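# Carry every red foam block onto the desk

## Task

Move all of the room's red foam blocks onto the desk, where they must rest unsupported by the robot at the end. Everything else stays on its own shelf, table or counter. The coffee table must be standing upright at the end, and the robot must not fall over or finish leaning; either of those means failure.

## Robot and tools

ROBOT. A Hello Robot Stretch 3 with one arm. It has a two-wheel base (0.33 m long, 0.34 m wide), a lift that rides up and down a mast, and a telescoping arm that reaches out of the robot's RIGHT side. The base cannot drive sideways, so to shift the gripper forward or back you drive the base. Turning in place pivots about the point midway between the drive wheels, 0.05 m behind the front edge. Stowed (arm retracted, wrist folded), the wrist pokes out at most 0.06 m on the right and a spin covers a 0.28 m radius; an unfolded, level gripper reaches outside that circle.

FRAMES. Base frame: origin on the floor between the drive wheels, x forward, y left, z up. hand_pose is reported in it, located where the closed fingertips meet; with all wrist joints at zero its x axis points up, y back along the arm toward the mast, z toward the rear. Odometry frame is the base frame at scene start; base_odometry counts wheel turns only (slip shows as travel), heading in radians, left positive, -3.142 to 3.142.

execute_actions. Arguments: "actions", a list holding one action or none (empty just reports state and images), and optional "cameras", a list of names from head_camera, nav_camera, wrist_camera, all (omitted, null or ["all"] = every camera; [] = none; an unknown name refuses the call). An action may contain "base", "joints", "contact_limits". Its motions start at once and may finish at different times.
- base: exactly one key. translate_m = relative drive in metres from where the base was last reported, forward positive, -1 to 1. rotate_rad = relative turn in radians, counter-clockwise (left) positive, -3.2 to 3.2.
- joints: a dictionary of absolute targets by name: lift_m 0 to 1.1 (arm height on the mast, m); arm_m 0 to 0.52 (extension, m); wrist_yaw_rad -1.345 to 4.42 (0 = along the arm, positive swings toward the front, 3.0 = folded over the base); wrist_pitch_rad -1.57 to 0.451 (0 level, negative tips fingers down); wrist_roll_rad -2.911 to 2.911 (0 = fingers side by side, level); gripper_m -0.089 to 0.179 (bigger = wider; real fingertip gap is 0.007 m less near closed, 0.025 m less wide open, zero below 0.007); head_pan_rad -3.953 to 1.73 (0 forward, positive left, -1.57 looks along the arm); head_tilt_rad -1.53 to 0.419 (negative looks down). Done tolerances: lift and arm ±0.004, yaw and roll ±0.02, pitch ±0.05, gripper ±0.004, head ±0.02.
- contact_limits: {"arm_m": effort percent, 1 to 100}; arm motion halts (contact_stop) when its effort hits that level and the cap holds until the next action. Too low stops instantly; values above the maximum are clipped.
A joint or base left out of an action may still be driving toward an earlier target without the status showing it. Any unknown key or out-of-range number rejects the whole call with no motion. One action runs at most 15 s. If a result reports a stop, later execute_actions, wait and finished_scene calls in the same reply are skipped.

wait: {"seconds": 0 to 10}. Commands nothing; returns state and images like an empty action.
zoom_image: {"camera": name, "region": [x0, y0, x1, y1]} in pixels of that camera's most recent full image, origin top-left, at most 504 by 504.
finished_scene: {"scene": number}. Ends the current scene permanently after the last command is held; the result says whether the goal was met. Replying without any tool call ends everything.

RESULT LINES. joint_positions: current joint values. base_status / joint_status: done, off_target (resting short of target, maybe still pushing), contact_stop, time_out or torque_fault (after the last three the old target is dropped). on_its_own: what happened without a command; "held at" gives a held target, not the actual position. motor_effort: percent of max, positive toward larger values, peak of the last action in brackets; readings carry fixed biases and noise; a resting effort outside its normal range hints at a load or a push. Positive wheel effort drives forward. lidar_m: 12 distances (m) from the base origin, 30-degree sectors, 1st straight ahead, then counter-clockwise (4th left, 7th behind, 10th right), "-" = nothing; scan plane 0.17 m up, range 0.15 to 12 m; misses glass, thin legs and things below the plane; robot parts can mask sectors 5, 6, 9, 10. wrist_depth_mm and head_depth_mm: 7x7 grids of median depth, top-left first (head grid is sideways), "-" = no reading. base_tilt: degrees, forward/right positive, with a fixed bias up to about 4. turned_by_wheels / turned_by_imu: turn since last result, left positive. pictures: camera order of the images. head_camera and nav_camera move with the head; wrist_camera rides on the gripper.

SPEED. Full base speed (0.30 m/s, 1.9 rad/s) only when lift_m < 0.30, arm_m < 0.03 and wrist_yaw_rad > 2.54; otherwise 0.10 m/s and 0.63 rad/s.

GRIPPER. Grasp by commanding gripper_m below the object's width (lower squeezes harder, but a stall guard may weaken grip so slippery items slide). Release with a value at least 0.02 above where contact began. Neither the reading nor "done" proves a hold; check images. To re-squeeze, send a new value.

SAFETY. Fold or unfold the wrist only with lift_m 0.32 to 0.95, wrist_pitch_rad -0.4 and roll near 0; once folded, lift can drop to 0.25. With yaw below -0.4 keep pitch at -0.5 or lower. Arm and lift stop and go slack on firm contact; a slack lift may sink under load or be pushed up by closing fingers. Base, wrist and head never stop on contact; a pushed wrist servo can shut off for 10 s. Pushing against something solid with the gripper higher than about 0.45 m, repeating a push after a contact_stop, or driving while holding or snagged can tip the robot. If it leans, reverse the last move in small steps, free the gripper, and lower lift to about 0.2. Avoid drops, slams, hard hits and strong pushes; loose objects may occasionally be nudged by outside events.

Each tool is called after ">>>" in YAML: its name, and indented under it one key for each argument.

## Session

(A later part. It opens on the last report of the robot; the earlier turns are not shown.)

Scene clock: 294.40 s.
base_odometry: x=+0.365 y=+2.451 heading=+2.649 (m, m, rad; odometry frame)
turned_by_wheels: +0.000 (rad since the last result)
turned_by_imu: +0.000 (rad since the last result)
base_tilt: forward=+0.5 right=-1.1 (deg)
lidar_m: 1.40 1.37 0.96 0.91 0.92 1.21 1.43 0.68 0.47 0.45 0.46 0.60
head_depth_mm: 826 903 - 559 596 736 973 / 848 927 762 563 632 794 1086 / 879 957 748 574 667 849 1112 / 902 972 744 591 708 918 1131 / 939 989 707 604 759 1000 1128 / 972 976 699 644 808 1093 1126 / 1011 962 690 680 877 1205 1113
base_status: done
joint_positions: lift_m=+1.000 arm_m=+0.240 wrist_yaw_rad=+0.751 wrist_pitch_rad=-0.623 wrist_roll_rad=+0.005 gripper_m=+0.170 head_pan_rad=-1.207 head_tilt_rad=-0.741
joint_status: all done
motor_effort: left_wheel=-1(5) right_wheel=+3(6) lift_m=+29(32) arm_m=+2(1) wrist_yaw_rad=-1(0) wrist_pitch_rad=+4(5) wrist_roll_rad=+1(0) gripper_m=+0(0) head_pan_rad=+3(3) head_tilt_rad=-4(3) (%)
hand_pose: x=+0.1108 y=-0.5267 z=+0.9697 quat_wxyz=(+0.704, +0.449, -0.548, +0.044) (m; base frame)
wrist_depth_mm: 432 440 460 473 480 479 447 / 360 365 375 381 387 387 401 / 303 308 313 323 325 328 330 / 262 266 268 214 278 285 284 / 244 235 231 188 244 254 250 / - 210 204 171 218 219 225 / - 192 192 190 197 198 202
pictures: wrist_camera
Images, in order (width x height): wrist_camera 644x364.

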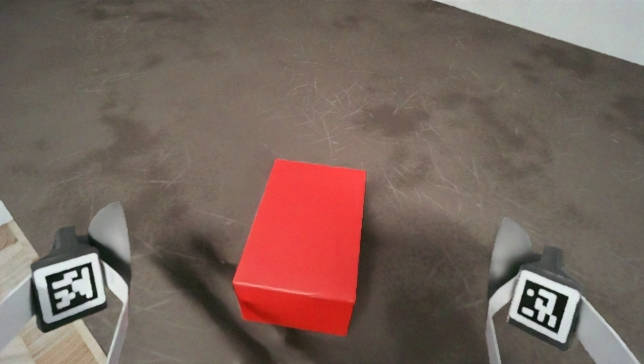

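>>> execute_actions:
  actions:
    - {"joints":{"lift_m":0.982}}
  cameras: []

>>> execute_actions:
  actions:
    - {"joints":{"gripper_m":0.015}}
  cameras: ["wrist_camera"]

>>> execute_actions:
  actions:
    - {"joints":{"lift_m":1.06}}
  cameras: ["wrist_camera"]

Scene clock: 298.93 s.
base_odometry: x=+0.365 y=+2.451 heading=+2.649 (m, m, rad; odometry frame)
turned_by_wheels: +0.000 (rad since the last result)
turned_by_imu: +0.000 (rad since the last result)
base_tilt: forward=+0.5 right=-1.1 (deg)
lidar_m: 1.40 1.38 0.96 0.91 0.92 1.21 1.42 0.68 0.47 0.45 0.46 0.60
head_depth_mm: 826 916 - 551 597 743 968 / 850 938 757 562 630 791 1083 / 881 960 735 572 666 850 1113 / 906 979 718 574 709 920 1134 / 939 992 706 605 758 1002 1134 / 973 976 696 644 810 1101 1122 / 1007 962 692 682 878 1214 1119
base_status: not commanded
joint_positions: lift_m=+0.982 arm_m=+0.240 wrist_yaw_rad=+0.751 wrist_pitch_rad=-0.623 wrist_roll_rad=+0.005 gripper_m=+0.170 head_pan_rad=-1.207 head_tilt_rad=-0.741
joint_status: all done
motor_effort: left_wheel=-1(1) right_wheel=+3(3) lift_m=+29(30) arm_m=+2(1) wrist_yaw_rad=-1(1) wrist_pitch_rad=+4(5) wrist_roll_rad=+1(1) gripper_m=+0(0) head_pan_rad=+3(3) head_tilt_rad=-4(4) (%)
hand_pose: x=+0.1108 y=-0.5267 z=+0.9517 quat_wxyz=(+0.704, +0.449, -0.548, +0.044) (m; base frame)
wrist_depth_mm: 397 405 417 429 438 441 437 / 322 331 342 346 354 363 368 / 280 282 287 287 294 299 306 / 240 242 245 189 254 256 262 / 217 213 208 167 224 231 229 / - 191 185 159 198 201 204 / - 175 175 177 180 180 184
pictures: none
No camera images: the call's "cameras" was empty. Leave "cameras" out to get every camera's image.

Scene clock: 300.97 s.
base_odometry: x=+0.365 y=+2.451 heading=+2.649 (m, m, rad; odometry frame)
turned_by_wheels: +0.000 (rad since the last result)
turned_by_imu: +0.000 (rad since the last result)
base_tilt: forward=+0.5 right=-1.1 (deg)
lidar_m: 1.39 1.37 0.96 0.91 0.92 1.21 1.43 0.68 0.48 0.45 0.46 0.60
head_depth_mm: 826 913 - 550 597 739 973 / 853 941 759 561 629 791 1087 / 878 957 751 565 668 853 1117 / 908 976 713 589 710 923 1127 / 940 989 706 604 759 1003 1125 / 971 974 701 644 812 1102 1125 / 1004 959 690 682 876 1210 1119
base_status: not commanded
joint_positions: lift_m=+0.982 arm_m=+0.240 wrist_yaw_rad=+0.751 wrist_pitch_rad=-0.624 wrist_roll_rad=+0.005 gripper_m=+0.016 head_pan_rad=-1.207 head_tilt_rad=-0.741
joint_status: all done
motor_effort: left_wheel=-1(1) right_wheel=+2(2) lift_m=+29(29) arm_m=+1(2) wrist_yaw_rad=-1(1) wrist_pitch_rad=+5(5) wrist_roll_rad=+1(1) gripper_m=-16(92) head_pan_rad=+3(3) head_tilt_rad=-4(4) (%)
hand_pose: x=+0.1108 y=-0.5266 z=+0.9516 quat_wxyz=(+0.704, +0.449, -0.548, +0.043) (m; base frame)
wrist_depth_mm: 392 403 412 425 436 451 438 / 329 330 337 343 350 361 371 / 278 281 284 291 295 303 305 / 242 242 245 189 250 259 261 / 216 215 172 166 223 227 228 / - 192 173 158 - 201 204 / - 173 175 177 179 181 183
pictures: wrist_camera
Images, in order (width x height): wrist_camera 644x364.

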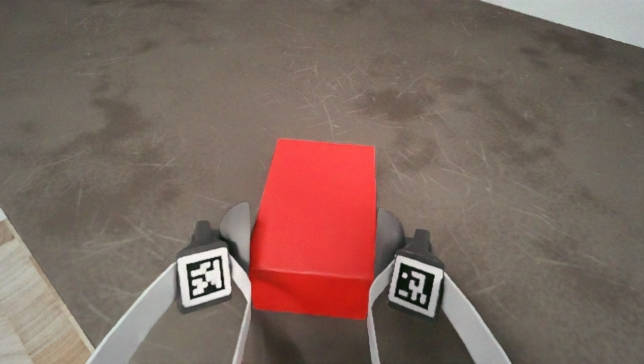

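Scene clock: 302.50 s.
base_odometry: x=+0.365 y=+2.451 heading=+2.649 (m, m, rad; odometry frame)
turned_by_wheels: +0.000 (rad since the last result)
turned_by_imu: +0.000 (rad since the last result)
base_tilt: forward=+0.5 right=-1.1 (deg)
lidar_m: 1.40 1.37 0.96 0.91 0.92 1.21 1.43 0.68 0.48 0.45 0.46 0.60
head_depth_mm: 803 - 682 567 597 741 970 / 848 935 673 562 632 791 1086 / 880 960 559 576 668 848 1114 / 910 974 700 589 710 919 1133 / 940 987 707 605 756 999 1126 / 972 977 700 643 811 1093 1123 / 1009 956 689 682 875 1211 1113
base_status: not commanded
joint_positions: lift_m=+1.060 arm_m=+0.240 wrist_yaw_rad=+0.751 wrist_pitch_rad=-0.627 wrist_roll_rad=+0.005 gripper_m=+0.016 head_pan_rad=-1.207 head_tilt_rad=-0.741
joint_status: all done
motor_effort: left_wheel=+0(1) right_wheel=+3(3) lift_m=+37(39) arm_m=+2(2) wrist_yaw_rad=-1(0) wrist_pitch_rad=+6(5) wrist_roll_rad=+1(1) gripper_m=-15(15) head_pan_rad=+3(3) head_tilt_rad=-4(4) (%)
hand_pose: x=+0.1105 y=-0.5263 z=+1.0288 quat_wxyz=(+0.705, +0.450, -0.547, +0.042) (m; base frame)
wrist_depth_mm: 551 569 580 601 585 521 449 / 464 467 473 482 484 499 475 / 393 398 403 412 421 415 429 / 340 344 349 191 355 366 368 / 315 302 172 167 317 318 323 / - 275 171 158 - 283 287 / - 247 246 249 252 257 259
pictures: wrist_camera
Images, in order (width x height): wrist_camera 644x364.

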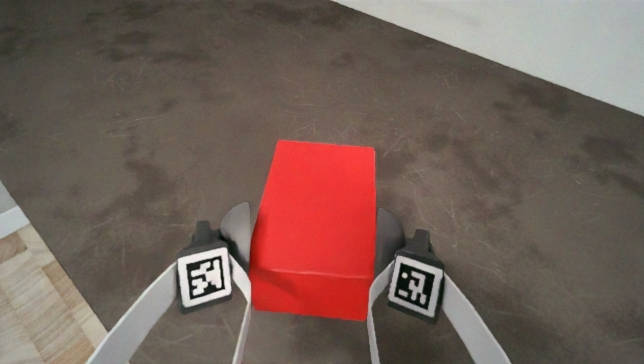

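>>> execute_actions:
  actions:
    - {"joints":{"arm_m":0.0,"wrist_yaw_rad":1.4}}
  cameras: []

>>> execute_actions:
  actions:
    - {"joints":{"lift_m":0.85,"wrist_pitch_rad":-0.4}}
  cameras: []

>>> execute_actions:
  actions:
    - {"joints":{"wrist_yaw_rad":2.62,"head_pan_rad":-0.6,"head_tilt_rad":-1.0}}
  cameras: ["nav_camera"]

Scene clock: 309.07 s.
base_odometry: x=+0.365 y=+2.451 heading=+2.649 (m, m, rad; odometry frame)
turned_by_wheels: +0.000 (rad since the last result)
turned_by_imu: +0.000 (rad since the last result)
base_tilt: forward=+0.5 right=-1.1 (deg)
lidar_m: 1.39 1.38 0.96 0.90 0.92 1.21 1.43 0.68 0.48 0.45 0.46 0.60
head_depth_mm: 824 910 737 587 - - 973 / 850 928 730 581 - - 1083 / 878 958 723 578 - 932 1121 / 906 977 783 - - 955 1129 / 939 989 769 - - 1043 1131 / 970 976 723 679 545 1215 1127 / 1010 960 689 675 305 1236 1112
base_status: not commanded
joint_positions: lift_m=+1.060 arm_m=+0.002 wrist_yaw_rad=+1.399 wrist_pitch_rad=-0.627 wrist_roll_rad=+0.005 gripper_m=+0.016 head_pan_rad=-1.207 head_tilt_rad=-0.741
joint_status: all done
joint sent to its limit — the command would take arm_m past its lower limit, so that joint was sent only as far as its limit.
motor_effort: left_wheel=-2(0) right_wheel=+3(3) lift_m=+38(37) arm_m=-3(3) wrist_yaw_rad=+1(3) wrist_pitch_rad=+5(5) wrist_roll_rad=+0(1) gripper_m=-15(15) head_pan_rad=+3(3) head_tilt_rad=-4(4) (%)
hand_pose: x=+0.1692 y=-0.1798 z=+1.0288 quat_wxyz=(+0.654, +0.600, -0.376, +0.265) (m; base frame)
wrist_depth_mm: - - - - 639 624 642 / - - - - 578 507 515 / - - - - 628 430 434 / - - - 190 613 394 373 / - - 172 166 575 430 324 / - - 170 160 - 436 302 / - - - - 750 420 310
pictures: none
No camera images: the call's "cameras" was empty. Leave "cameras" out to get every camera's image.

Scene clock: 311.80 s.
base_odometry: x=+0.365 y=+2.451 heading=+2.649 (m, m, rad; odometry frame)
turned_by_wheels: +0.000 (rad since the last result)
turned_by_imu: +0.000 (rad since the last result)
base_tilt: forward=+0.5 right=-1.2 (deg)
lidar_m: 1.39 1.37 0.96 0.91 0.92 1.21 1.42 0.68 0.48 0.45 0.46 0.60
head_depth_mm: 828 914 740 567 598 684 - / 853 931 729 562 632 757 - / 879 957 721 575 667 841 - / 911 976 713 590 708 839 - / 937 989 705 605 757 - 1082 / 974 975 700 646 813 1101 1110 / 1008 965 691 683 846 426 1110
base_status: not commanded
joint_positions: lift_m=+0.850 arm_m=+0.002 wrist_yaw_rad=+1.399 wrist_pitch_rad=-0.424 wrist_roll_rad=+0.005 gripper_m=+0.016 head_pan_rad=-1.207 head_tilt_rad=-0.741
joint_status: all done
motor_effort: left_wheel=-2(1) right_wheel=+2(3) lift_m=+29(32) arm_m=-3(2) wrist_yaw_rad=+1(0) wrist_pitch_rad=+8(8) wrist_roll_rad=+1(1) gripper_m=-15(15) head_pan_rad=+3(3) head_tilt_rad=-4(3) (%)
hand_pose: x=+0.1989 y=-0.1849 z=+0.8614 quat_wxyz=(+0.624, +0.560, -0.434, +0.329) (m; base frame)
wrist_depth_mm: - - - - 545 393 398 / - - - - 600 374 275 / - - - - 604 395 282 / - - - 191 574 396 294 / - - 174 166 542 405 300 / - - 172 159 - 409 306 / - - - - 671 405 305
pictures: none
No camera images: the call's "cameras" was empty. Leave "cameras" out to get every camera's image.

Scene clock: 313.40 s.
base_odometry: x=+0.365 y=+2.451 heading=+2.649 (m, m, rad; odometry frame)
turned_by_wheels: +0.000 (rad since the last result)
turned_by_imu: +0.000 (rad since the last result)
base_tilt: forward=+0.5 right=-1.2 (deg)
lidar_m: 1.40 1.37 0.95 0.91 0.92 1.21 1.43 0.68 0.48 0.45 0.46 0.60
head_depth_mm: 758 612 553 666 781 1057 1055 / 750 610 661 781 953 1197 - / 744 638 764 945 1285 1216 - / 734 762 926 1192 1351 1199 - / 763 916 1163 1485 1340 1198 1094 / 903 1183 1672 1521 1329 1204 1061 / 1307 1521 1688 1504 1319 1186 340
base_status: not commanded
joint_positions: lift_m=+0.850 arm_m=+0.002 wrist_yaw_rad=+2.617 wrist_pitch_rad=-0.424 wrist_roll_rad=+0.005 gripper_m=+0.016 head_pan_rad=-0.607 head_tilt_rad=-0.987
joint_status: all done
motor_effort: left_wheel=-2(1) right_wheel=+2(3) lift_m=+29(29) arm_m=-1(2) wrist_yaw_rad=+2(5) wrist_pitch_rad=+8(8) wrist_roll_rad=+1(1) gripper_m=-15(15) head_pan_rad=+3(27) head_tilt_rad=-6(23) (%)
hand_pose: x=+0.0907 y=+0.0470 z=+0.8614 quat_wxyz=(+0.323, +0.708, -0.036, +0.627) (m; base frame)
wrist_depth_mm: 719 779 873 - - - - / 765 822 937 - - - - / 803 925 - - - - - / 848 - - 190 - - - / 941 - 171 167 - - - / - - 172 159 - - - / - - - - - - -
pictures: nav_camera (sideways: a quarter turn counterclockwise sets it upright)
Images, in order (width x height): nav_camera 672x504.

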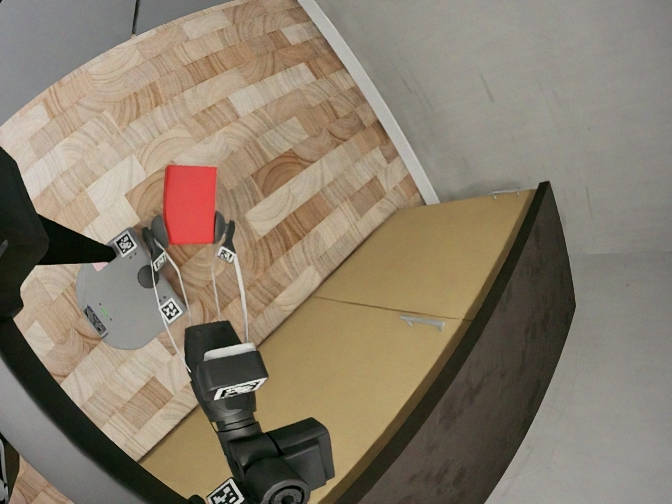

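>>> execute_actions:
  actions:
    - {"base":{"rotate_rad":-0.46},"joints":{"lift_m":0.28,"head_pan_rad":-3.1,"head_tilt_rad":-0.7}}
  cameras: ["nav_camera","wrist_camera"]

>>> execute_actions:
  actions:
    - {"base":{"translate_m":-0.7}}
  cameras: ["nav_camera"]

>>> execute_actions:
  actions:
    - {"base":{"translate_m":-0.52}}
  cameras: ["nav_camera"]

Scene clock: 325.33 s.
base_odometry: x=+0.365 y=+2.451 heading=+2.189 (m, m, rad; odometry frame)
turned_by_wheels: -0.460 (rad since the last result)
turned_by_imu: -0.467 (rad since the last result)
base_tilt: forward=+0.5 right=-1.2 (deg)
lidar_m: 0.64 1.39 1.29 0.94 0.91 0.94 1.29 1.43 0.64 0.47 0.45 0.47
head_depth_mm: 1058 1137 1214 1311 1421 1357 1167 / 1215 1309 1417 1548 1581 1355 1160 / 2225 1552 1700 1851 1614 1342 1157 / 2254 2562 2618 1998 1601 1341 1170 / 2143 2423 2596 1981 1587 1326 1139 / 2056 2307 2457 1832 1589 1316 1135 / 1196 1321 1488 1709 1567 1310 1132
base_status: done
joint_positions: lift_m=+0.280 arm_m=+0.002 wrist_yaw_rad=+2.618 wrist_pitch_rad=-0.423 wrist_roll_rad=+0.005 gripper_m=+0.016 head_pan_rad=-3.093 head_tilt_rad=-0.705
joint_status: all done
motor_effort: left_wheel=+2(5) right_wheel=-2(6) lift_m=+30(29) arm_m=-1(2) wrist_yaw_rad=+2(2) wrist_pitch_rad=+7(8) wrist_roll_rad=+1(1) gripper_m=-15(15) head_pan_rad=-3(34) head_tilt_rad=+2(21) (%)
hand_pose: x=+0.0907 y=+0.0471 z=+0.2917 quat_wxyz=(+0.323, +0.708, -0.036, +0.627) (m; base frame)
wrist_depth_mm: 782 931 - - - - - / 812 - - - - - - / 789 840 818 876 901 924 993 / 658 670 674 191 720 720 755 / 554 553 172 167 585 587 615 / 489 489 172 158 - 514 514 / - - 430 430 435 443 454
pictures: nav_camera (sideways: a quarter turn counterclockwise sets it upright), wrist_camera
Images, in order (width x height): nav_camera 672x504, wrist_camera 644x364.

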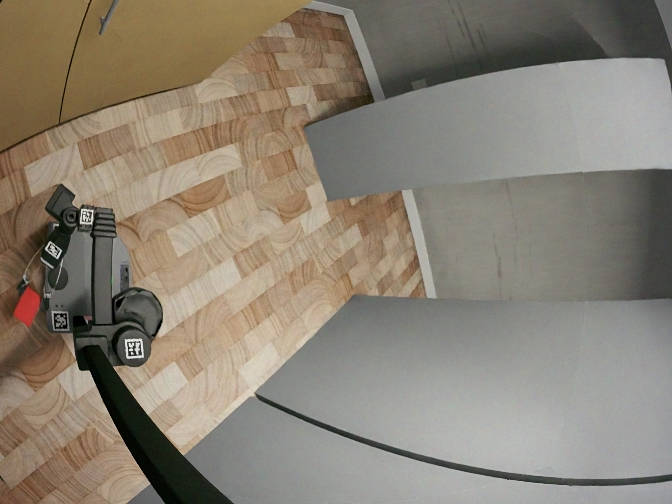

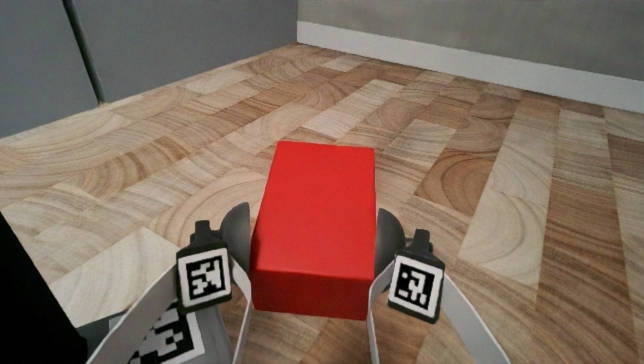

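Scene clock: 329.37 s.
base_odometry: x=+0.771 y=+1.881 heading=+2.189 (m, m, rad; odometry frame)
turned_by_wheels: +0.000 (rad since the last result)
turned_by_imu: -0.001 (rad since the last result)
base_tilt: forward=+0.5 right=-1.1 (deg)
lidar_m: 1.13 2.00 0.79 0.58 0.56 0.58 0.79 0.83 0.86 1.44 0.80 0.83
head_depth_mm: 642 688 739 793 862 940 1038 / 737 792 858 941 1031 1156 1157 / 1753 1923 1078 1153 1304 1317 1157 / 1677 1905 2201 1999 1591 1338 1175 / 1589 1798 2055 1966 1584 1337 1138 / 1525 1712 1943 1967 1580 1323 1131 / 1445 1607 1835 1942 1574 1295 1133
base_status: done
joint_positions: lift_m=+0.280 arm_m=+0.002 wrist_yaw_rad=+2.618 wrist_pitch_rad=-0.423 wrist_roll_rad=+0.005 gripper_m=+0.016 head_pan_rad=-3.093 head_tilt_rad=-0.704
joint_status: not commanded
motor_effort: left_wheel=+1(4) right_wheel=-1(10) lift_m=+30(30) arm_m=-2(2) wrist_yaw_rad=+1(1) wrist_pitch_rad=+8(8) wrist_roll_rad=+1(0) gripper_m=-15(16) head_pan_rad=-2(3) head_tilt_rad=+2(2) (%)
hand_pose: x=+0.0906 y=+0.0472 z=+0.2917 quat_wxyz=(+0.323, +0.708, -0.036, +0.628) (m; base frame)
wrist_depth_mm: 502 604 766 - - - - / 529 642 856 - - - - / 552 677 794 819 893 920 975 / 586 655 678 190 713 727 749 / 552 558 172 167 593 602 599 / 484 485 170 159 - 515 507 / - - 439 428 430 443 448
pictures: nav_camera (sideways: a quarter turn counterclockwise sets it upright)
Images, in order (width x height): nav_camera 672x504.

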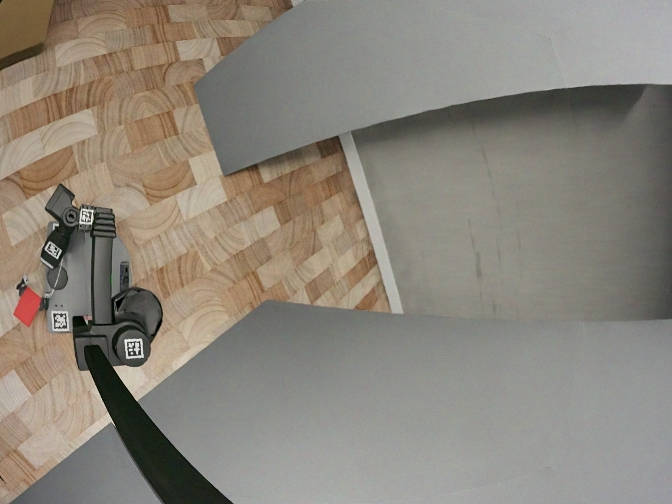

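Scene clock: 332.77 s.
base_odometry: x=+1.072 y=+1.457 heading=+2.189 (m, m, rad; odometry frame)
turned_by_wheels: +0.000 (rad since the last result)
turned_by_imu: -0.001 (rad since the last result)
base_tilt: forward=+0.5 right=-1.2 (deg)
lidar_m: 1.50 1.17 0.43 0.31 0.30 0.31 0.43 1.29 0.49 0.54 1.11 1.10
head_depth_mm: 334 356 382 413 447 488 537 / 1372 1533 456 487 535 597 676 / 1300 1487 1742 1946 1531 773 900 / 1231 1401 1629 1852 1602 1335 1168 / 1173 1330 1524 1778 1589 1326 1139 / 1123 1260 1435 1656 1571 1318 1144 / 1070 1195 1353 1549 1564 1317 1133
base_status: done
joint_positions: lift_m=+0.280 arm_m=+0.002 wrist_yaw_rad=+2.618 wrist_pitch_rad=-0.423 wrist_roll_rad=+0.005 gripper_m=+0.016 head_pan_rad=-3.093 head_tilt_rad=-0.703
joint_status: not commanded
motor_effort: left_wheel=+2(6) right_wheel=-1(10) lift_m=+29(30) arm_m=-2(1) wrist_yaw_rad=+1(1) wrist_pitch_rad=+8(8) wrist_roll_rad=+1(1) gripper_m=-15(15) head_pan_rad=-3(3) head_tilt_rad=+1(2) (%)
hand_pose: x=+0.0906 y=+0.0472 z=+0.2917 quat_wxyz=(+0.323, +0.708, -0.036, +0.628) (m; base frame)
wrist_depth_mm: 298 358 467 639 - - - / 311 380 490 721 - - - / 323 398 518 741 878 918 942 / 340 418 546 190 690 733 735 / 359 448 172 167 591 588 604 / 391 449 171 159 - 505 513 / - - 430 423 437 440 444
pictures: nav_camera (sideways: a quarter turn counterclockwise sets it upright)
Images, in order (width x height): nav_camera 672x504.

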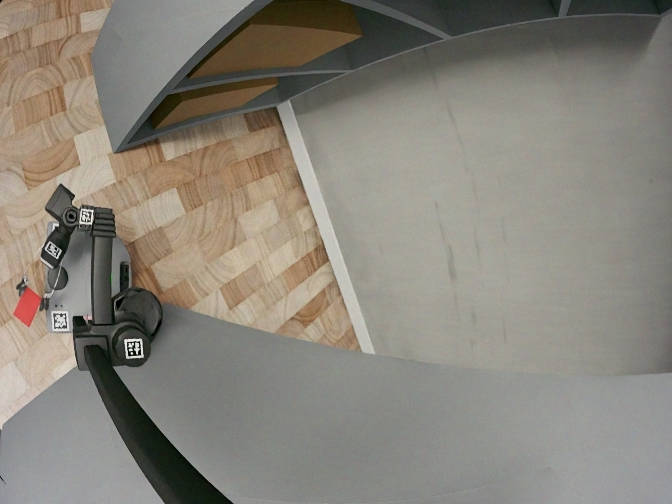

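>>> execute_actions:
  actions:
    - {"base":{"rotate_rad":0.49}}
  cameras: []

>>> execute_actions:
  actions:
    - {"base":{"translate_m":-0.9}}
  cameras: ["nav_camera"]

Scene clock: 337.57 s.
base_odometry: x=+1.072 y=+1.457 heading=+2.679 (m, m, rad; odometry frame)
turned_by_wheels: +0.490 (rad since the last result)
turned_by_imu: +0.496 (rad since the last result)
base_tilt: forward=+0.5 right=-1.1 (deg)
lidar_m: 1.35 0.44 0.31 0.30 0.31 0.41 1.30 0.49 0.52 1.27 1.09 1.45
head_depth_mm: 1083 1228 1417 1650 1633 1351 751 / 1084 1224 1413 1665 1614 1357 1152 / 1086 1230 1422 1665 1608 1346 1149 / 1086 1235 1433 1672 1602 1337 1169 / 1093 1239 1428 1674 1594 1323 1145 / 1089 1228 1381 1617 1499 1294 1135 / 1053 998 1297 988 1060 1132 1062
base_status: done
joint_positions: lift_m=+0.280 arm_m=+0.002 wrist_yaw_rad=+2.618 wrist_pitch_rad=-0.423 wrist_roll_rad=+0.005 gripper_m=+0.016 head_pan_rad=-3.093 head_tilt_rad=-0.703
joint_status: not commanded
motor_effort: left_wheel=-1(7) right_wheel=+3(11) lift_m=+30(30) arm_m=-2(2) wrist_yaw_rad=+2(1) wrist_pitch_rad=+7(8) wrist_roll_rad=+1(1) gripper_m=-15(15) head_pan_rad=-2(2) head_tilt_rad=+2(2) (%)
hand_pose: x=+0.0906 y=+0.0472 z=+0.2917 quat_wxyz=(+0.323, +0.708, -0.036, +0.628) (m; base frame)
wrist_depth_mm: 269 297 332 382 442 538 679 / 288 316 363 416 497 598 786 / 306 342 394 448 561 687 879 / 327 373 423 192 620 715 734 / 354 396 174 167 581 599 600 / 389 430 170 159 - 502 514 / - - 424 433 437 444 446
pictures: none
No camera images: the call's "cameras" was empty. Leave "cameras" out to get every camera's image.

Scene clock: 342.27 s.
base_odometry: x=+1.877 y=+1.055 heading=+2.679 (m, m, rad; odometry frame)
turned_by_wheels: +0.000 (rad since the last result)
turned_by_imu: -0.002 (rad since the last result)
base_tilt: forward=+0.5 right=-1.2 (deg)
lidar_m: 1.21 0.61 0.75 1.77 0.60 0.43 0.41 0.42 0.49 0.36 0.37 0.49
head_depth_mm: 316 357 411 483 586 745 1022 / 317 358 412 485 590 747 1030 / 318 360 413 487 591 751 1039 / 319 360 415 489 591 758 997 / 319 361 416 489 597 759 1054 / 320 362 417 492 598 767 1055 / 321 364 418 493 601 772 1018
base_status: done
joint_positions: lift_m=+0.280 arm_m=+0.002 wrist_yaw_rad=+2.618 wrist_pitch_rad=-0.423 wrist_roll_rad=+0.005 gripper_m=+0.016 head_pan_rad=-3.093 head_tilt_rad=-0.703
joint_status: not commanded
motor_effort: left_wheel=-1(8) right_wheel=+2(6) lift_m=+30(30) arm_m=-3(2) wrist_yaw_rad=+1(1) wrist_pitch_rad=+8(8) wrist_roll_rad=+1(1) gripper_m=-15(15) head_pan_rad=-2(2) head_tilt_rad=+2(2) (%)
hand_pose: x=+0.0906 y=+0.0472 z=+0.2917 quat_wxyz=(+0.323, +0.708, -0.036, +0.628) (m; base frame)
wrist_depth_mm: - - - - 654 529 609 / - - - - 708 575 710 / 799 818 848 855 715 646 844 / 654 667 692 189 690 684 733 / 550 546 172 167 596 600 624 / 473 485 172 159 - 508 514 / - - 436 428 440 450 443
pictures: nav_camera (sideways: a quarter turn counterclockwise sets it upright)
Images, in order (width x height): nav_camera 672x504.

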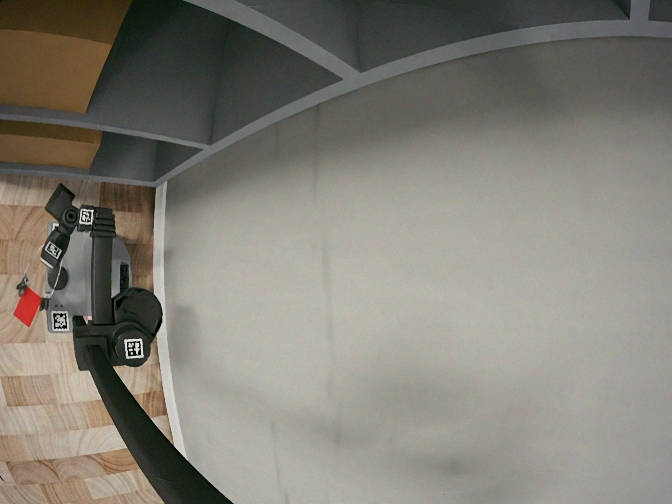

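>>> execute_actions:
  actions:
    - {"base":{"translate_m":-0.05}}
  cameras: []

>>> execute_actions:
  actions:
    - {"base":{"rotate_rad":-1.545}}
  cameras: ["nav_camera"]

>>> execute_actions:
  actions:
    - {"base":{"translate_m":-0.4}}
  cameras: ["nav_camera"]

Scene clock: 349.83 s.
base_odometry: x=+1.922 y=+1.033 heading=+2.679 (m, m, rad; odometry frame)
turned_by_wheels: +0.000 (rad since the last result)
turned_by_imu: +0.000 (rad since the last result)
base_tilt: forward=+0.5 right=-1.2 (deg)
lidar_m: 1.20 0.66 0.82 1.57 0.53 0.37 0.36 0.37 0.46 0.36 0.37 0.49
head_depth_mm: 285 310 356 417 505 646 887 / 286 310 357 419 509 648 888 / 287 311 358 421 512 649 900 / 285 312 359 423 514 652 862 / 286 313 360 424 516 658 915 / 286 313 361 425 519 661 919 / 287 314 361 426 521 668 931
base_status: done
joint_positions: lift_m=+0.280 arm_m=+0.002 wrist_yaw_rad=+2.618 wrist_pitch_rad=-0.423 wrist_roll_rad=+0.005 gripper_m=+0.016 head_pan_rad=-3.093 head_tilt_rad=-0.703
joint_status: not commanded
motor_effort: left_wheel=-1(7) right_wheel=+2(8) lift_m=+30(30) arm_m=-2(2) wrist_yaw_rad=+1(1) wrist_pitch_rad=+8(8) wrist_roll_rad=+1(1) gripper_m=-16(15) head_pan_rad=-3(2) head_tilt_rad=+2(2) (%)
hand_pose: x=+0.0906 y=+0.0472 z=+0.2917 quat_wxyz=(+0.323, +0.708, -0.036, +0.628) (m; base frame)
wrist_depth_mm: - - - - 703 562 609 / - - - - 766 603 703 / 819 824 855 870 780 649 858 / 661 686 684 191 699 693 747 / 548 560 172 166 590 597 607 / 490 488 171 159 - 508 513 / - - 430 430 439 446 447
pictures: none
No camera images: the call's "cameras" was empty. Leave "cameras" out to get every camera's image.

Scene clock: 352.23 s.
base_odometry: x=+1.922 y=+1.033 heading=+1.134 (m, m, rad; odometry frame)
turned_by_wheels: -1.545 (rad since the last result)
turned_by_imu: -1.561 (rad since the last result)
base_tilt: forward=+0.5 right=-1.1 (deg)
lidar_m: 0.36 0.37 0.51 1.05 0.75 0.85 1.42 0.51 0.37 0.36 0.37 0.46
head_depth_mm: 2543 2932 2724 2059 1643 1362 1165 / 2535 2883 2666 2001 1627 1352 1158 / 2601 2945 2643 2023 1611 1337 1159 / 2642 3012 2621 1980 1596 1335 1168 / 1956 2173 2281 1948 1593 1331 1142 / 1243 1323 1389 1493 1503 1319 1131 / 893 925 965 1012 1054 1104 1086
base_status: done
joint_positions: lift_m=+0.280 arm_m=+0.002 wrist_yaw_rad=+2.618 wrist_pitch_rad=-0.423 wrist_roll_rad=+0.005 gripper_m=+0.016 head_pan_rad=-3.093 head_tilt_rad=-0.703
joint_status: not commanded
motor_effort: left_wheel=+0(8) right_wheel=-2(8) lift_m=+29(30) arm_m=-2(2) wrist_yaw_rad=+1(1) wrist_pitch_rad=+8(8) wrist_roll_rad=+1(1) gripper_m=-15(15) head_pan_rad=-2(2) head_tilt_rad=+2(3) (%)
hand_pose: x=+0.0906 y=+0.0472 z=+0.2917 quat_wxyz=(+0.323, +0.708, -0.036, +0.628) (m; base frame)
wrist_depth_mm: - - - 635 439 369 361 / - - - 692 461 346 280 / 785 818 860 696 479 364 287 / 670 667 666 191 491 375 299 / 546 562 171 167 468 388 311 / 481 489 171 159 - 407 320 / - - 423 429 440 380 339
pictures: nav_camera (sideways: a quarter turn counterclockwise sets it upright)
Images, in order (width x height): nav_camera 672x504.

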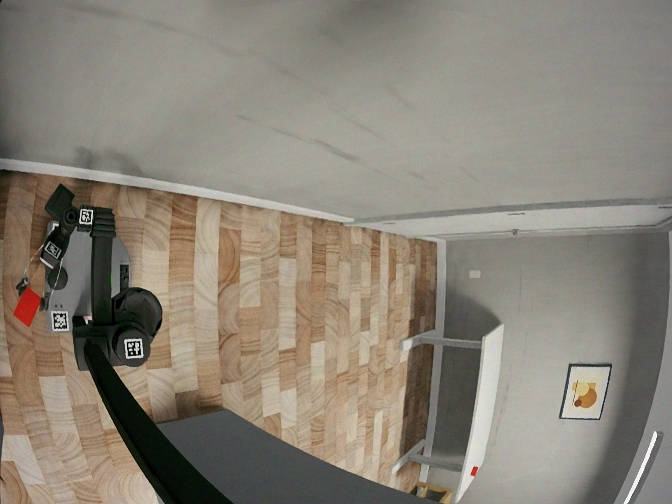

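Scene clock: 355.23 s.
base_odometry: x=+1.753 y=+0.671 heading=+1.134 (m, m, rad; odometry frame)
turned_by_wheels: +0.000 (rad since the last result)
turned_by_imu: -0.001 (rad since the last result)
base_tilt: forward=+0.5 right=-1.1 (deg)
lidar_m: 0.76 0.79 2.11 0.60 0.62 2.77 1.35 0.51 0.37 0.36 0.37 0.51
head_depth_mm: 2238 2266 2718 2054 1637 1350 1165 / 2261 2510 2552 2012 1624 1358 1158 / 2260 2554 2669 2010 1620 1352 1157 / 2297 2598 2604 1988 1602 1328 1174 / 2068 2287 2379 1951 1605 1327 1138 / 1185 1258 1316 1480 1497 1324 1135 / 893 933 966 1012 1056 1108 1092
base_status: done
joint_positions: lift_m=+0.280 arm_m=+0.002 wrist_yaw_rad=+2.618 wrist_pitch_rad=-0.423 wrist_roll_rad=+0.005 gripper_m=+0.016 head_pan_rad=-3.093 head_tilt_rad=-0.703
joint_status: not commanded
motor_effort: left_wheel=+1(4) right_wheel=-1(10) lift_m=+30(29) arm_m=-3(2) wrist_yaw_rad=+2(0) wrist_pitch_rad=+8(8) wrist_roll_rad=+1(0) gripper_m=-15(16) head_pan_rad=-2(2) head_tilt_rad=+1(1) (%)
hand_pose: x=+0.0906 y=+0.0472 z=+0.2917 quat_wxyz=(+0.323, +0.708, -0.036, +0.628) (m; base frame)
wrist_depth_mm: 495 544 - - - 806 607 / 533 584 - - - 853 616 / 564 605 829 871 893 764 635 / 600 636 663 191 700 710 638 / 546 557 173 166 582 586 595 / 483 486 171 159 - 513 516 / - - 430 431 440 446 445
pictures: nav_camera (sideways: a quarter turn counterclockwise sets it upright)
Images, in order (width x height): nav_camera 672x504.

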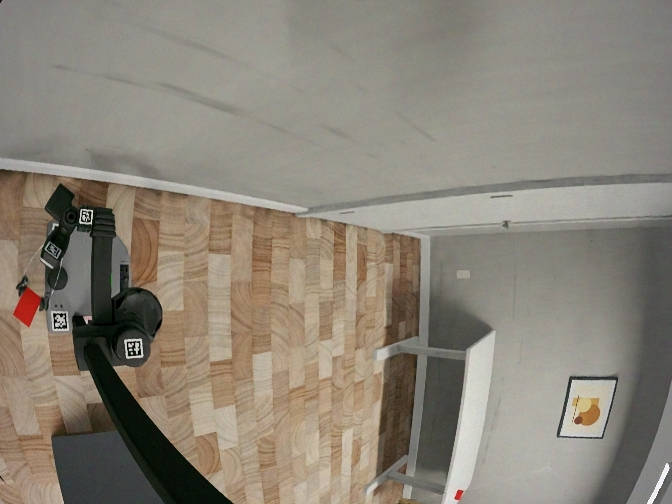

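>>> execute_actions:
  actions:
    - {"base":{"translate_m":-1.0}}
  cameras: ["nav_camera"]

>>> execute_actions:
  actions:
    - {"base":{"translate_m":-0.4},"joints":{"head_pan_rad":-2.6,"head_tilt_rad":-0.9}}
  cameras: ["nav_camera"]

Scene clock: 366.10 s.
base_odometry: x=+1.330 y=-0.235 heading=+1.134 (m, m, rad; odometry frame)
turned_by_wheels: +0.000 (rad since the last result)
turned_by_imu: -0.002 (rad since the last result)
base_tilt: forward=+0.5 right=-1.2 (deg)
lidar_m: 1.38 0.90 1.19 2.58 2.37 1.33 1.45 0.49 0.36 0.36 0.37 0.51
head_depth_mm: 1391 1545 1735 1850 1624 1363 1162 / 1398 1567 1820 1970 1617 1354 1159 / 1411 1598 1817 1993 1616 1343 1148 / 1419 1607 1841 1996 1604 1338 1168 / 1428 1610 1887 1967 1585 1326 1137 / 1265 1337 1426 1496 1459 1315 1138 / 833 883 929 977 1018 1057 1088
base_status: done
joint_positions: lift_m=+0.280 arm_m=+0.002 wrist_yaw_rad=+2.618 wrist_pitch_rad=-0.423 wrist_roll_rad=+0.005 gripper_m=+0.016 head_pan_rad=-3.093 head_tilt_rad=-0.703
joint_status: not commanded
motor_effort: left_wheel=+0(4) right_wheel=-1(10) lift_m=+30(30) arm_m=-1(2) wrist_yaw_rad=+2(1) wrist_pitch_rad=+8(8) wrist_roll_rad=+1(1) gripper_m=-15(15) head_pan_rad=-2(2) head_tilt_rad=+2(2) (%)
hand_pose: x=+0.0906 y=+0.0472 z=+0.2917 quat_wxyz=(+0.323, +0.708, -0.036, +0.628) (m; base frame)
wrist_depth_mm: - - - - - 904 - / - - - - 933 - - / 809 858 842 892 906 919 914 / 669 670 667 190 698 711 729 / 562 565 172 166 600 593 603 / 477 479 171 159 - 513 523 / - - 428 432 439 443 448
pictures: nav_camera (sideways: a quarter turn counterclockwise sets it upright)
Images, in order (width x height): nav_camera 672x504.

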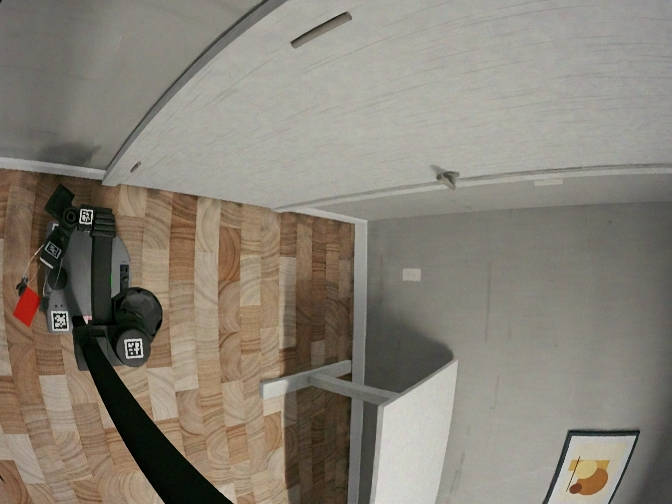

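Scene clock: 369.10 s.
base_odometry: x=+1.161 y=-0.598 heading=+1.134 (m, m, rad; odometry frame)
turned_by_wheels: +0.000 (rad since the last result)
turned_by_imu: -0.001 (rad since the last result)
base_tilt: forward=+0.5 right=-1.1 (deg)
lidar_m: 1.38 1.23 1.54 3.30 1.81 0.97 1.27 0.49 0.36 0.34 0.36 0.51
head_depth_mm: 1090 1249 1433 1615 1436 1256 1110 / 956 1245 1544 1672 1424 1246 - / 751 929 1222 1577 1428 1235 - / 574 662 843 1111 1384 1231 - / 497 574 681 837 1086 1213 - / 433 491 567 670 818 1051 1109 / 383 427 484 558 657 799 1001
base_status: done
joint_positions: lift_m=+0.280 arm_m=+0.002 wrist_yaw_rad=+2.618 wrist_pitch_rad=-0.423 wrist_roll_rad=+0.005 gripper_m=+0.016 head_pan_rad=-2.607 head_tilt_rad=-0.889
joint_status: all done
motor_effort: left_wheel=+0(5) right_wheel=-1(10) lift_m=+30(29) arm_m=-2(2) wrist_yaw_rad=+1(1) wrist_pitch_rad=+8(8) wrist_roll_rad=+0(1) gripper_m=-15(15) head_pan_rad=+3(24) head_tilt_rad=-5(20) (%)
hand_pose: x=+0.0906 y=+0.0472 z=+0.2917 quat_wxyz=(+0.323, +0.708, -0.036, +0.628) (m; base frame)
wrist_depth_mm: - - - - - - - / - - - - - - - / 826 819 852 874 880 865 974 / 643 676 680 190 721 717 724 / 548 563 172 166 576 589 609 / 485 486 171 158 - 514 515 / - - 431 436 432 445 449
pictures: nav_camera (sideways: a quarter turn counterclockwise sets it upright)
Images, in order (width x height): nav_camera 672x504.

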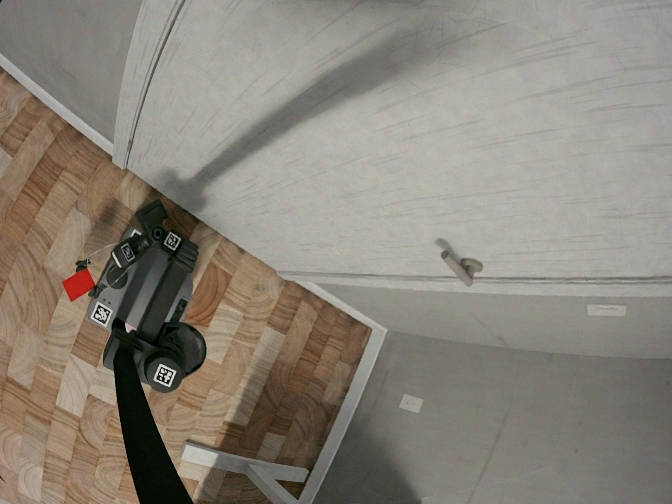

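>>> execute_actions:
  actions:
    - {"base":{"translate_m":-0.3}}
  cameras: ["nav_camera"]

>>> execute_actions:
  actions:
    - {"base":{"rotate_rad":-1.555},"joints":{"head_pan_rad":-2.3,"head_tilt_rad":-0.9}}
  cameras: ["nav_camera","head_camera"]

Scene clock: 377.97 s.
base_odometry: x=+1.034 y=-0.870 heading=+1.134 (m, m, rad; odometry frame)
turned_by_wheels: +0.000 (rad since the last result)
turned_by_imu: -0.001 (rad since the last result)
base_tilt: forward=+0.5 right=-1.1 (deg)
lidar_m: 1.39 1.49 1.96 2.44 0.74 0.74 0.98 0.48 0.36 0.35 0.36 0.49
head_depth_mm: 833 944 1090 1293 1422 1248 1109 / 878 1009 1182 1403 1417 1250 - / 756 934 1203 1520 1419 1243 - / 622 739 910 1184 1378 1244 - / 531 612 724 889 1151 1206 - / 459 515 576 666 811 1055 1109 / 370 420 477 559 660 800 1005
base_status: done
joint_positions: lift_m=+0.280 arm_m=+0.002 wrist_yaw_rad=+2.618 wrist_pitch_rad=-0.423 wrist_roll_rad=+0.005 gripper_m=+0.016 head_pan_rad=-2.607 head_tilt_rad=-0.889
joint_status: not commanded
motor_effort: left_wheel=+1(6) right_wheel=-2(10) lift_m=+29(30) arm_m=-2(2) wrist_yaw_rad=+1(0) wrist_pitch_rad=+8(7) wrist_roll_rad=+1(1) gripper_m=-15(15) head_pan_rad=+3(3) head_tilt_rad=-5(5) (%)
hand_pose: x=+0.0906 y=+0.0472 z=+0.2917 quat_wxyz=(+0.323, +0.708, -0.036, +0.628) (m; base frame)
wrist_depth_mm: - - - - - - - / - - - - - - - / 808 882 848 878 894 919 927 / 653 676 684 190 687 708 751 / 553 564 172 167 597 609 601 / 481 492 170 158 - 519 524 / - - 422 430 435 447 454
pictures: nav_camera (sideways: a quarter turn counterclockwise sets it upright)
Images, in order (width x height): nav_camera 672x504.

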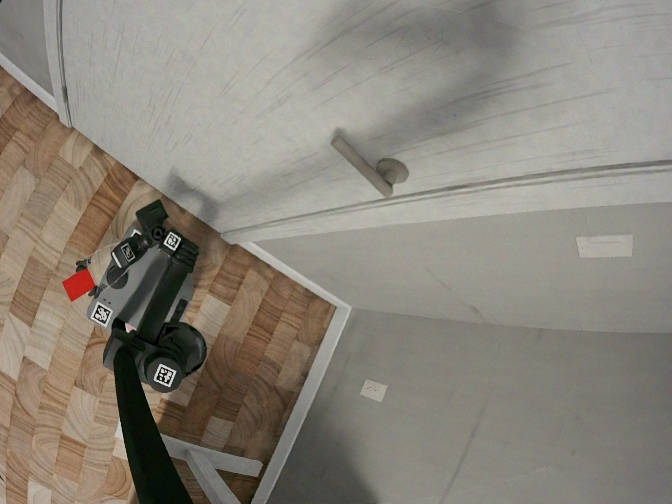

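Scene clock: 380.20 s.
base_odometry: x=+1.034 y=-0.870 heading=-0.421 (m, m, rad; odometry frame)
turned_by_wheels: -1.555 (rad since the last result)
turned_by_imu: -1.571 (rad since the last result)
base_tilt: forward=+0.5 right=-1.2 (deg)
lidar_m: 0.35 0.36 0.50 1.54 1.73 2.00 1.83 0.74 0.76 0.98 0.47 0.36
head_depth_mm: 1422 1115 881 772 1444 1251 1112 / 1352 1102 878 728 1434 1247 1140 / 1247 1092 867 779 1403 1245 1139 / 1142 1080 865 1265 1387 1238 - / 1043 1070 936 1587 1402 1218 - / 960 1050 1301 1528 1401 1216 1127 / 893 1021 1185 1416 1382 1210 1080
base_status: done
joint_positions: lift_m=+0.280 arm_m=+0.002 wrist_yaw_rad=+2.618 wrist_pitch_rad=-0.423 wrist_roll_rad=+0.005 gripper_m=+0.016 head_pan_rad=-2.307 head_tilt_rad=-0.889
joint_status: all done
motor_effort: left_wheel=+1(8) right_wheel=-1(10) lift_m=+30(30) arm_m=-2(2) wrist_yaw_rad=+2(1) wrist_pitch_rad=+8(8) wrist_roll_rad=+1(1) gripper_m=-15(15) head_pan_rad=+3(23) head_tilt_rad=-5(4) (%)
hand_pose: x=+0.0906 y=+0.0472 z=+0.2917 quat_wxyz=(+0.323, +0.708, -0.036, +0.628) (m; base frame)
wrist_depth_mm: - - - 603 425 326 263 / - - - 654 443 335 270 / 809 813 894 665 467 350 280 / 652 673 684 191 471 365 289 / 555 566 172 166 465 383 297 / 480 481 170 159 - 391 306 / - - 426 427 436 393 319
pictures: head_camera (sideways: a quarter turn clockwise sets it upright), nav_camera (sideways: a quarter turn counterclockwise sets it upright)
Images, in order (width x height): head_camera 896x504, nav_camera 672x504.

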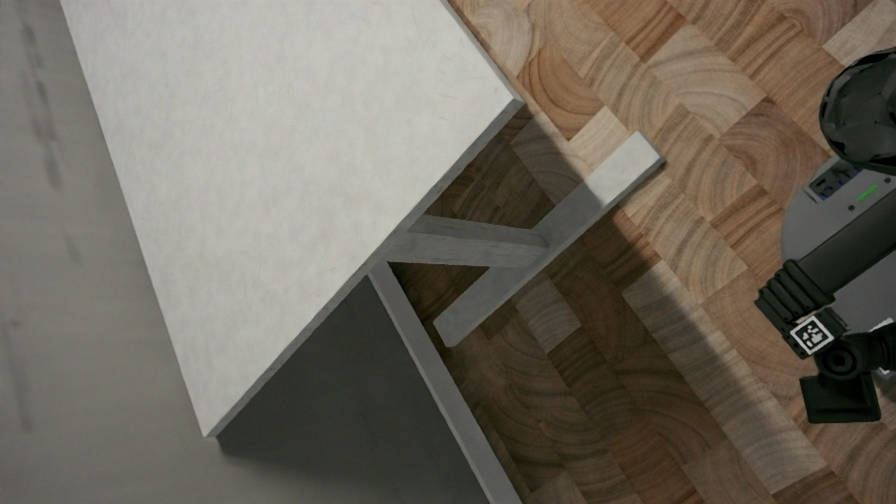

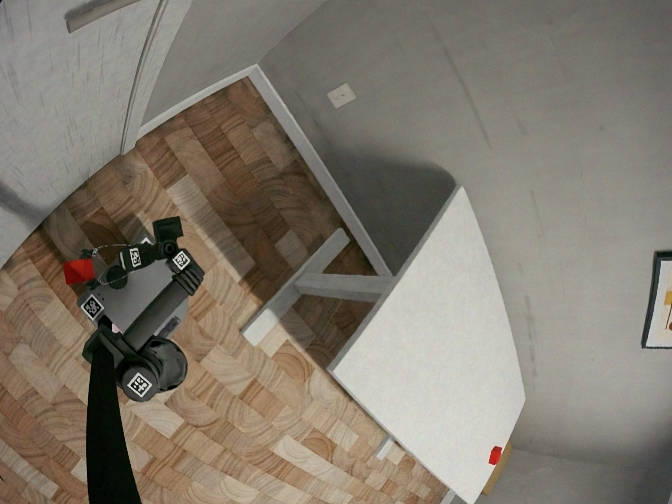

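>>> execute_actions:
  actions:
    - {"joints":{"lift_m":0.92}}
  cameras: []

>>> execute_actions:
  actions:
    - {"base":{"rotate_rad":-1.0},"joints":{"head_pan_rad":-1.5,"head_tilt_rad":-0.9}}
  cameras: ["nav_camera"]

>>> execute_actions:
  actions:
    - {"joints":{"wrist_yaw_rad":0.0}}
  cameras: ["nav_camera"]

Scene clock: 404.67 s.
base_odometry: x=+1.034 y=-0.870 heading=-0.421 (m, m, rad; odometry frame)
turned_by_wheels: +0.000 (rad since the last result)
turned_by_imu: -0.001 (rad since the last result)
base_tilt: forward=+0.5 right=-1.2 (deg)
lidar_m: 0.35 0.36 0.50 1.54 1.73 2.01 1.83 0.74 0.76 0.98 0.47 0.36
head_depth_mm: 1432 1111 885 770 - - 1073 / 1342 1095 875 746 - - 1105 / 1247 1087 871 - - 1220 1142 / 1140 1082 890 - - 1231 - / 1038 1068 904 - 1370 1233 1122 / 959 1054 1264 - 1335 1234 1117 / 895 1020 1174 - - - -
base_status: not commanded
joint_positions: lift_m=+0.920 arm_m=+0.002 wrist_yaw_rad=+2.618 wrist_pitch_rad=-0.423 wrist_roll_rad=+0.005 gripper_m=+0.016 head_pan_rad=-2.307 head_tilt_rad=-0.889
joint_status: all done
motor_effort: left_wheel=+2(1) right_wheel=-1(2) lift_m=+38(40) arm_m=-2(2) wrist_yaw_rad=+1(1) wrist_pitch_rad=+8(8) wrist_roll_rad=+1(1) gripper_m=-15(15) head_pan_rad=+3(3) head_tilt_rad=-4(5) (%)
hand_pose: x=+0.0906 y=+0.0472 z=+0.9314 quat_wxyz=(+0.323, +0.708, -0.036, +0.628) (m; base frame)
wrist_depth_mm: - - - 604 429 325 261 / - - - 632 448 340 272 / - - - 664 471 345 276 / - - - 190 462 363 289 / - - 172 166 456 384 297 / - - 172 159 - 395 305 / - - - - 594 398 318
pictures: none
No camera images: the call's "cameras" was empty. Leave "cameras" out to get every camera's image.

Scene clock: 407.20 s.
base_odometry: x=+1.034 y=-0.870 heading=-1.421 (m, m, rad; odometry frame)
turned_by_wheels: -1.000 (rad since the last result)
turned_by_imu: -1.016 (rad since the last result)
base_tilt: forward=+0.5 right=-1.1 (deg)
lidar_m: 0.44 0.35 0.35 0.37 0.53 1.83 1.49 2.19 1.83 0.74 0.99 0.98
head_depth_mm: 1496 1108 942 - - 1252 1113 / 1490 1100 874 786 - 1252 1107 / 1453 1085 867 759 - 1221 1116 / 1341 1077 861 763 - - - / 1241 1064 852 1126 1340 1272 - / 1110 1052 896 1599 1394 1225 - / 1004 1042 1262 1505 1373 1213 1096
base_status: done
joint_positions: lift_m=+0.920 arm_m=+0.002 wrist_yaw_rad=+2.618 wrist_pitch_rad=-0.423 wrist_roll_rad=+0.005 gripper_m=+0.016 head_pan_rad=-1.507 head_tilt_rad=-0.889
joint_status: all done
motor_effort: left_wheel=+2(5) right_wheel=-2(7) lift_m=+37(38) arm_m=-2(2) wrist_yaw_rad=+2(1) wrist_pitch_rad=+8(8) wrist_roll_rad=+1(0) gripper_m=-15(16) head_pan_rad=+3(35) head_tilt_rad=-4(5) (%)
hand_pose: x=+0.0906 y=+0.0472 z=+0.9314 quat_wxyz=(+0.323, +0.708, -0.036, +0.628) (m; base frame)
wrist_depth_mm: 371 364 359 352 341 332 318 / 415 400 387 379 364 353 345 / 443 436 419 406 399 392 374 / 499 477 467 190 437 426 427 / 556 539 171 166 466 468 473 / 635 603 172 159 - 536 548 / - 700 689 661 617 624 600
pictures: nav_camera (sideways: a quarter turn counterclockwise sets it upright)
Images, in order (width x height): nav_camera 672x504.

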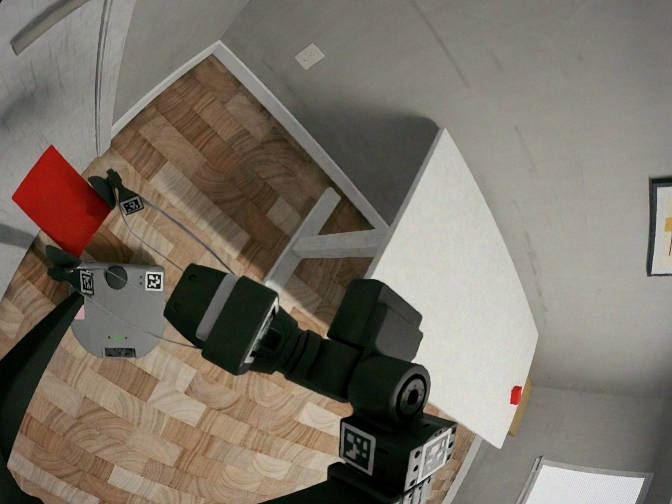

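Scene clock: 409.50 s.
base_odometry: x=+1.034 y=-0.870 heading=-1.421 (m, m, rad; odometry frame)
turned_by_wheels: +0.000 (rad since the last result)
turned_by_imu: +0.000 (rad since the last result)
base_tilt: forward=+0.5 right=-1.1 (deg)
lidar_m: 0.44 0.35 0.35 0.37 0.53 1.83 1.49 2.19 1.83 0.74 1.00 0.98
head_depth_mm: 1503 1115 940 - - - 1111 / 1483 1096 881 789 - - 1107 / 1458 1083 882 - - 1193 1121 / 1336 1078 859 - 1374 1206 1121 / 1243 1066 853 1223 1381 1228 1100 / 1105 1054 896 1588 1387 1221 1085 / 998 1043 1251 1494 1380 1211 1078
base_status: not commanded
joint_positions: lift_m=+0.920 arm_m=+0.002 wrist_yaw_rad=+0.003 wrist_pitch_rad=-0.423 wrist_roll_rad=+0.005 gripper_m=+0.016 head_pan_rad=-1.507 head_tilt_rad=-0.889
joint_status: all done
motor_effort: left_wheel=+2(2) right_wheel=-2(2) lift_m=+38(37) arm_m=-2(2) wrist_yaw_rad=-2(3) wrist_pitch_rad=+8(8) wrist_roll_rad=+1(1) gripper_m=-16(15) head_pan_rad=+3(3) head_tilt_rad=-4(5) (%)
hand_pose: x=-0.0209 y=-0.3703 z=+0.9314 quat_wxyz=(+0.690, +0.149, -0.693, -0.148) (m; base frame)
wrist_depth_mm: 664 796 - - - - - / 699 811 913 969 - - - / 693 681 685 713 720 815 - / 757 563 550 191 570 - - / 797 - 171 166 512 - - / 833 - 172 158 - - - / 892 - - - - - -
pictures: nav_camera (sideways: a quarter turn counterclockwise sets it upright)
Images, in order (width x height): nav_camera 672x504.

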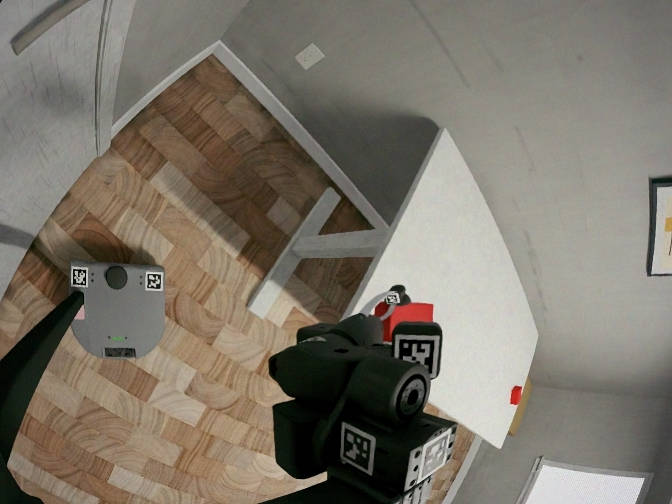

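>>> execute_actions:
  actions:
    - {"joints":{"arm_m":0.46,"wrist_pitch_rad":-0.61,"head_tilt_rad":-0.6}}

Scene clock: 416.53 s.
base_odometry: x=+1.034 y=-0.870 heading=-1.421 (m, m, rad; odometry frame)
turned_by_wheels: +0.000 (rad since the last result)
turned_by_imu: +0.000 (rad since the last result)
base_tilt: forward=+0.5 right=-1.2 (deg)
lidar_m: 0.44 0.35 0.35 0.37 0.53 1.83 1.49 2.19 1.83 0.74 1.00 0.98
head_depth_mm: 2129 2638 1609 - 1683 1441 1211 / 1782 2059 - 1018 838 1442 1207 / 1524 1707 - 976 775 1356 1189 / 1330 1493 1430 996 771 1380 1186 / 1175 1308 1353 990 819 1268 1189 / 1057 1153 1250 985 1564 1398 1185 / 954 1041 1143 1010 1409 1391 1171
base_status: not commanded
joint_positions: lift_m=+0.920 arm_m=+0.460 wrist_yaw_rad=+0.001 wrist_pitch_rad=-0.626 wrist_roll_rad=+0.005 gripper_m=+0.016 head_pan_rad=-1.507 head_tilt_rad=-0.606
joint_status: all done
motor_effort: left_wheel=+1(1) right_wheel=-2(2) lift_m=+37(38) arm_m=+2(4) wrist_yaw_rad=+0(2) wrist_pitch_rad=+5(7) wrist_roll_rad=+1(1) gripper_m=-15(15) head_pan_rad=+3(3) head_tilt_rad=+3(23) (%)
hand_pose: x=-0.0213 y=-0.7982 z=+0.8888 quat_wxyz=(+0.671, +0.218, -0.674, -0.218) (m; base frame)
wrist_depth_mm: 502 584 676 704 716 776 748 / 519 551 555 593 589 596 627 / 462 474 472 483 498 501 524 / 401 407 412 189 422 432 435 / 349 360 172 166 372 378 379 / 316 321 172 158 - 334 340 / 287 289 294 298 299 303 304
pictures: head_camera (sideways: a quarter turn clockwise sets it upright), nav_camera (sideways: a quarter turn counterclockwise sets it upright), wrist_camera
Images, in order (width x height): head_camera 896x504, nav_camera 672x504, wrist_camera 644x364.

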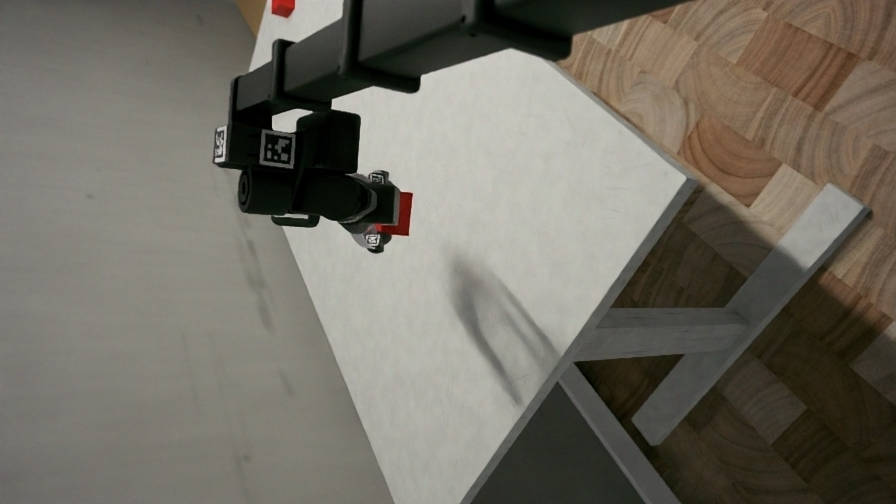

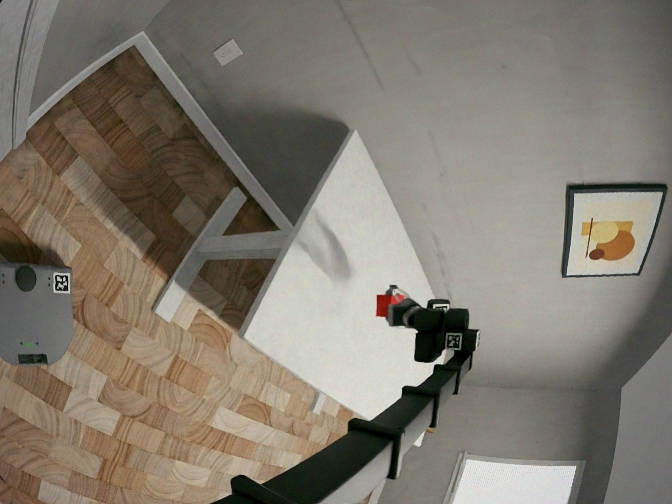

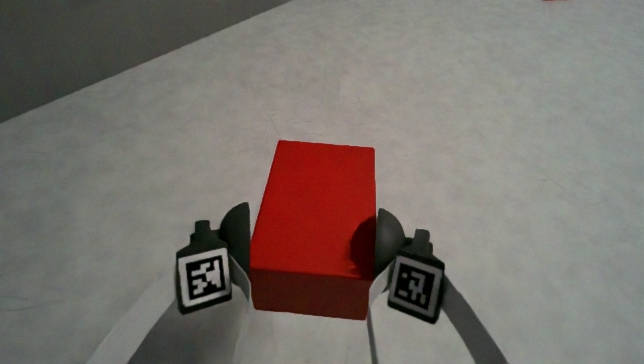

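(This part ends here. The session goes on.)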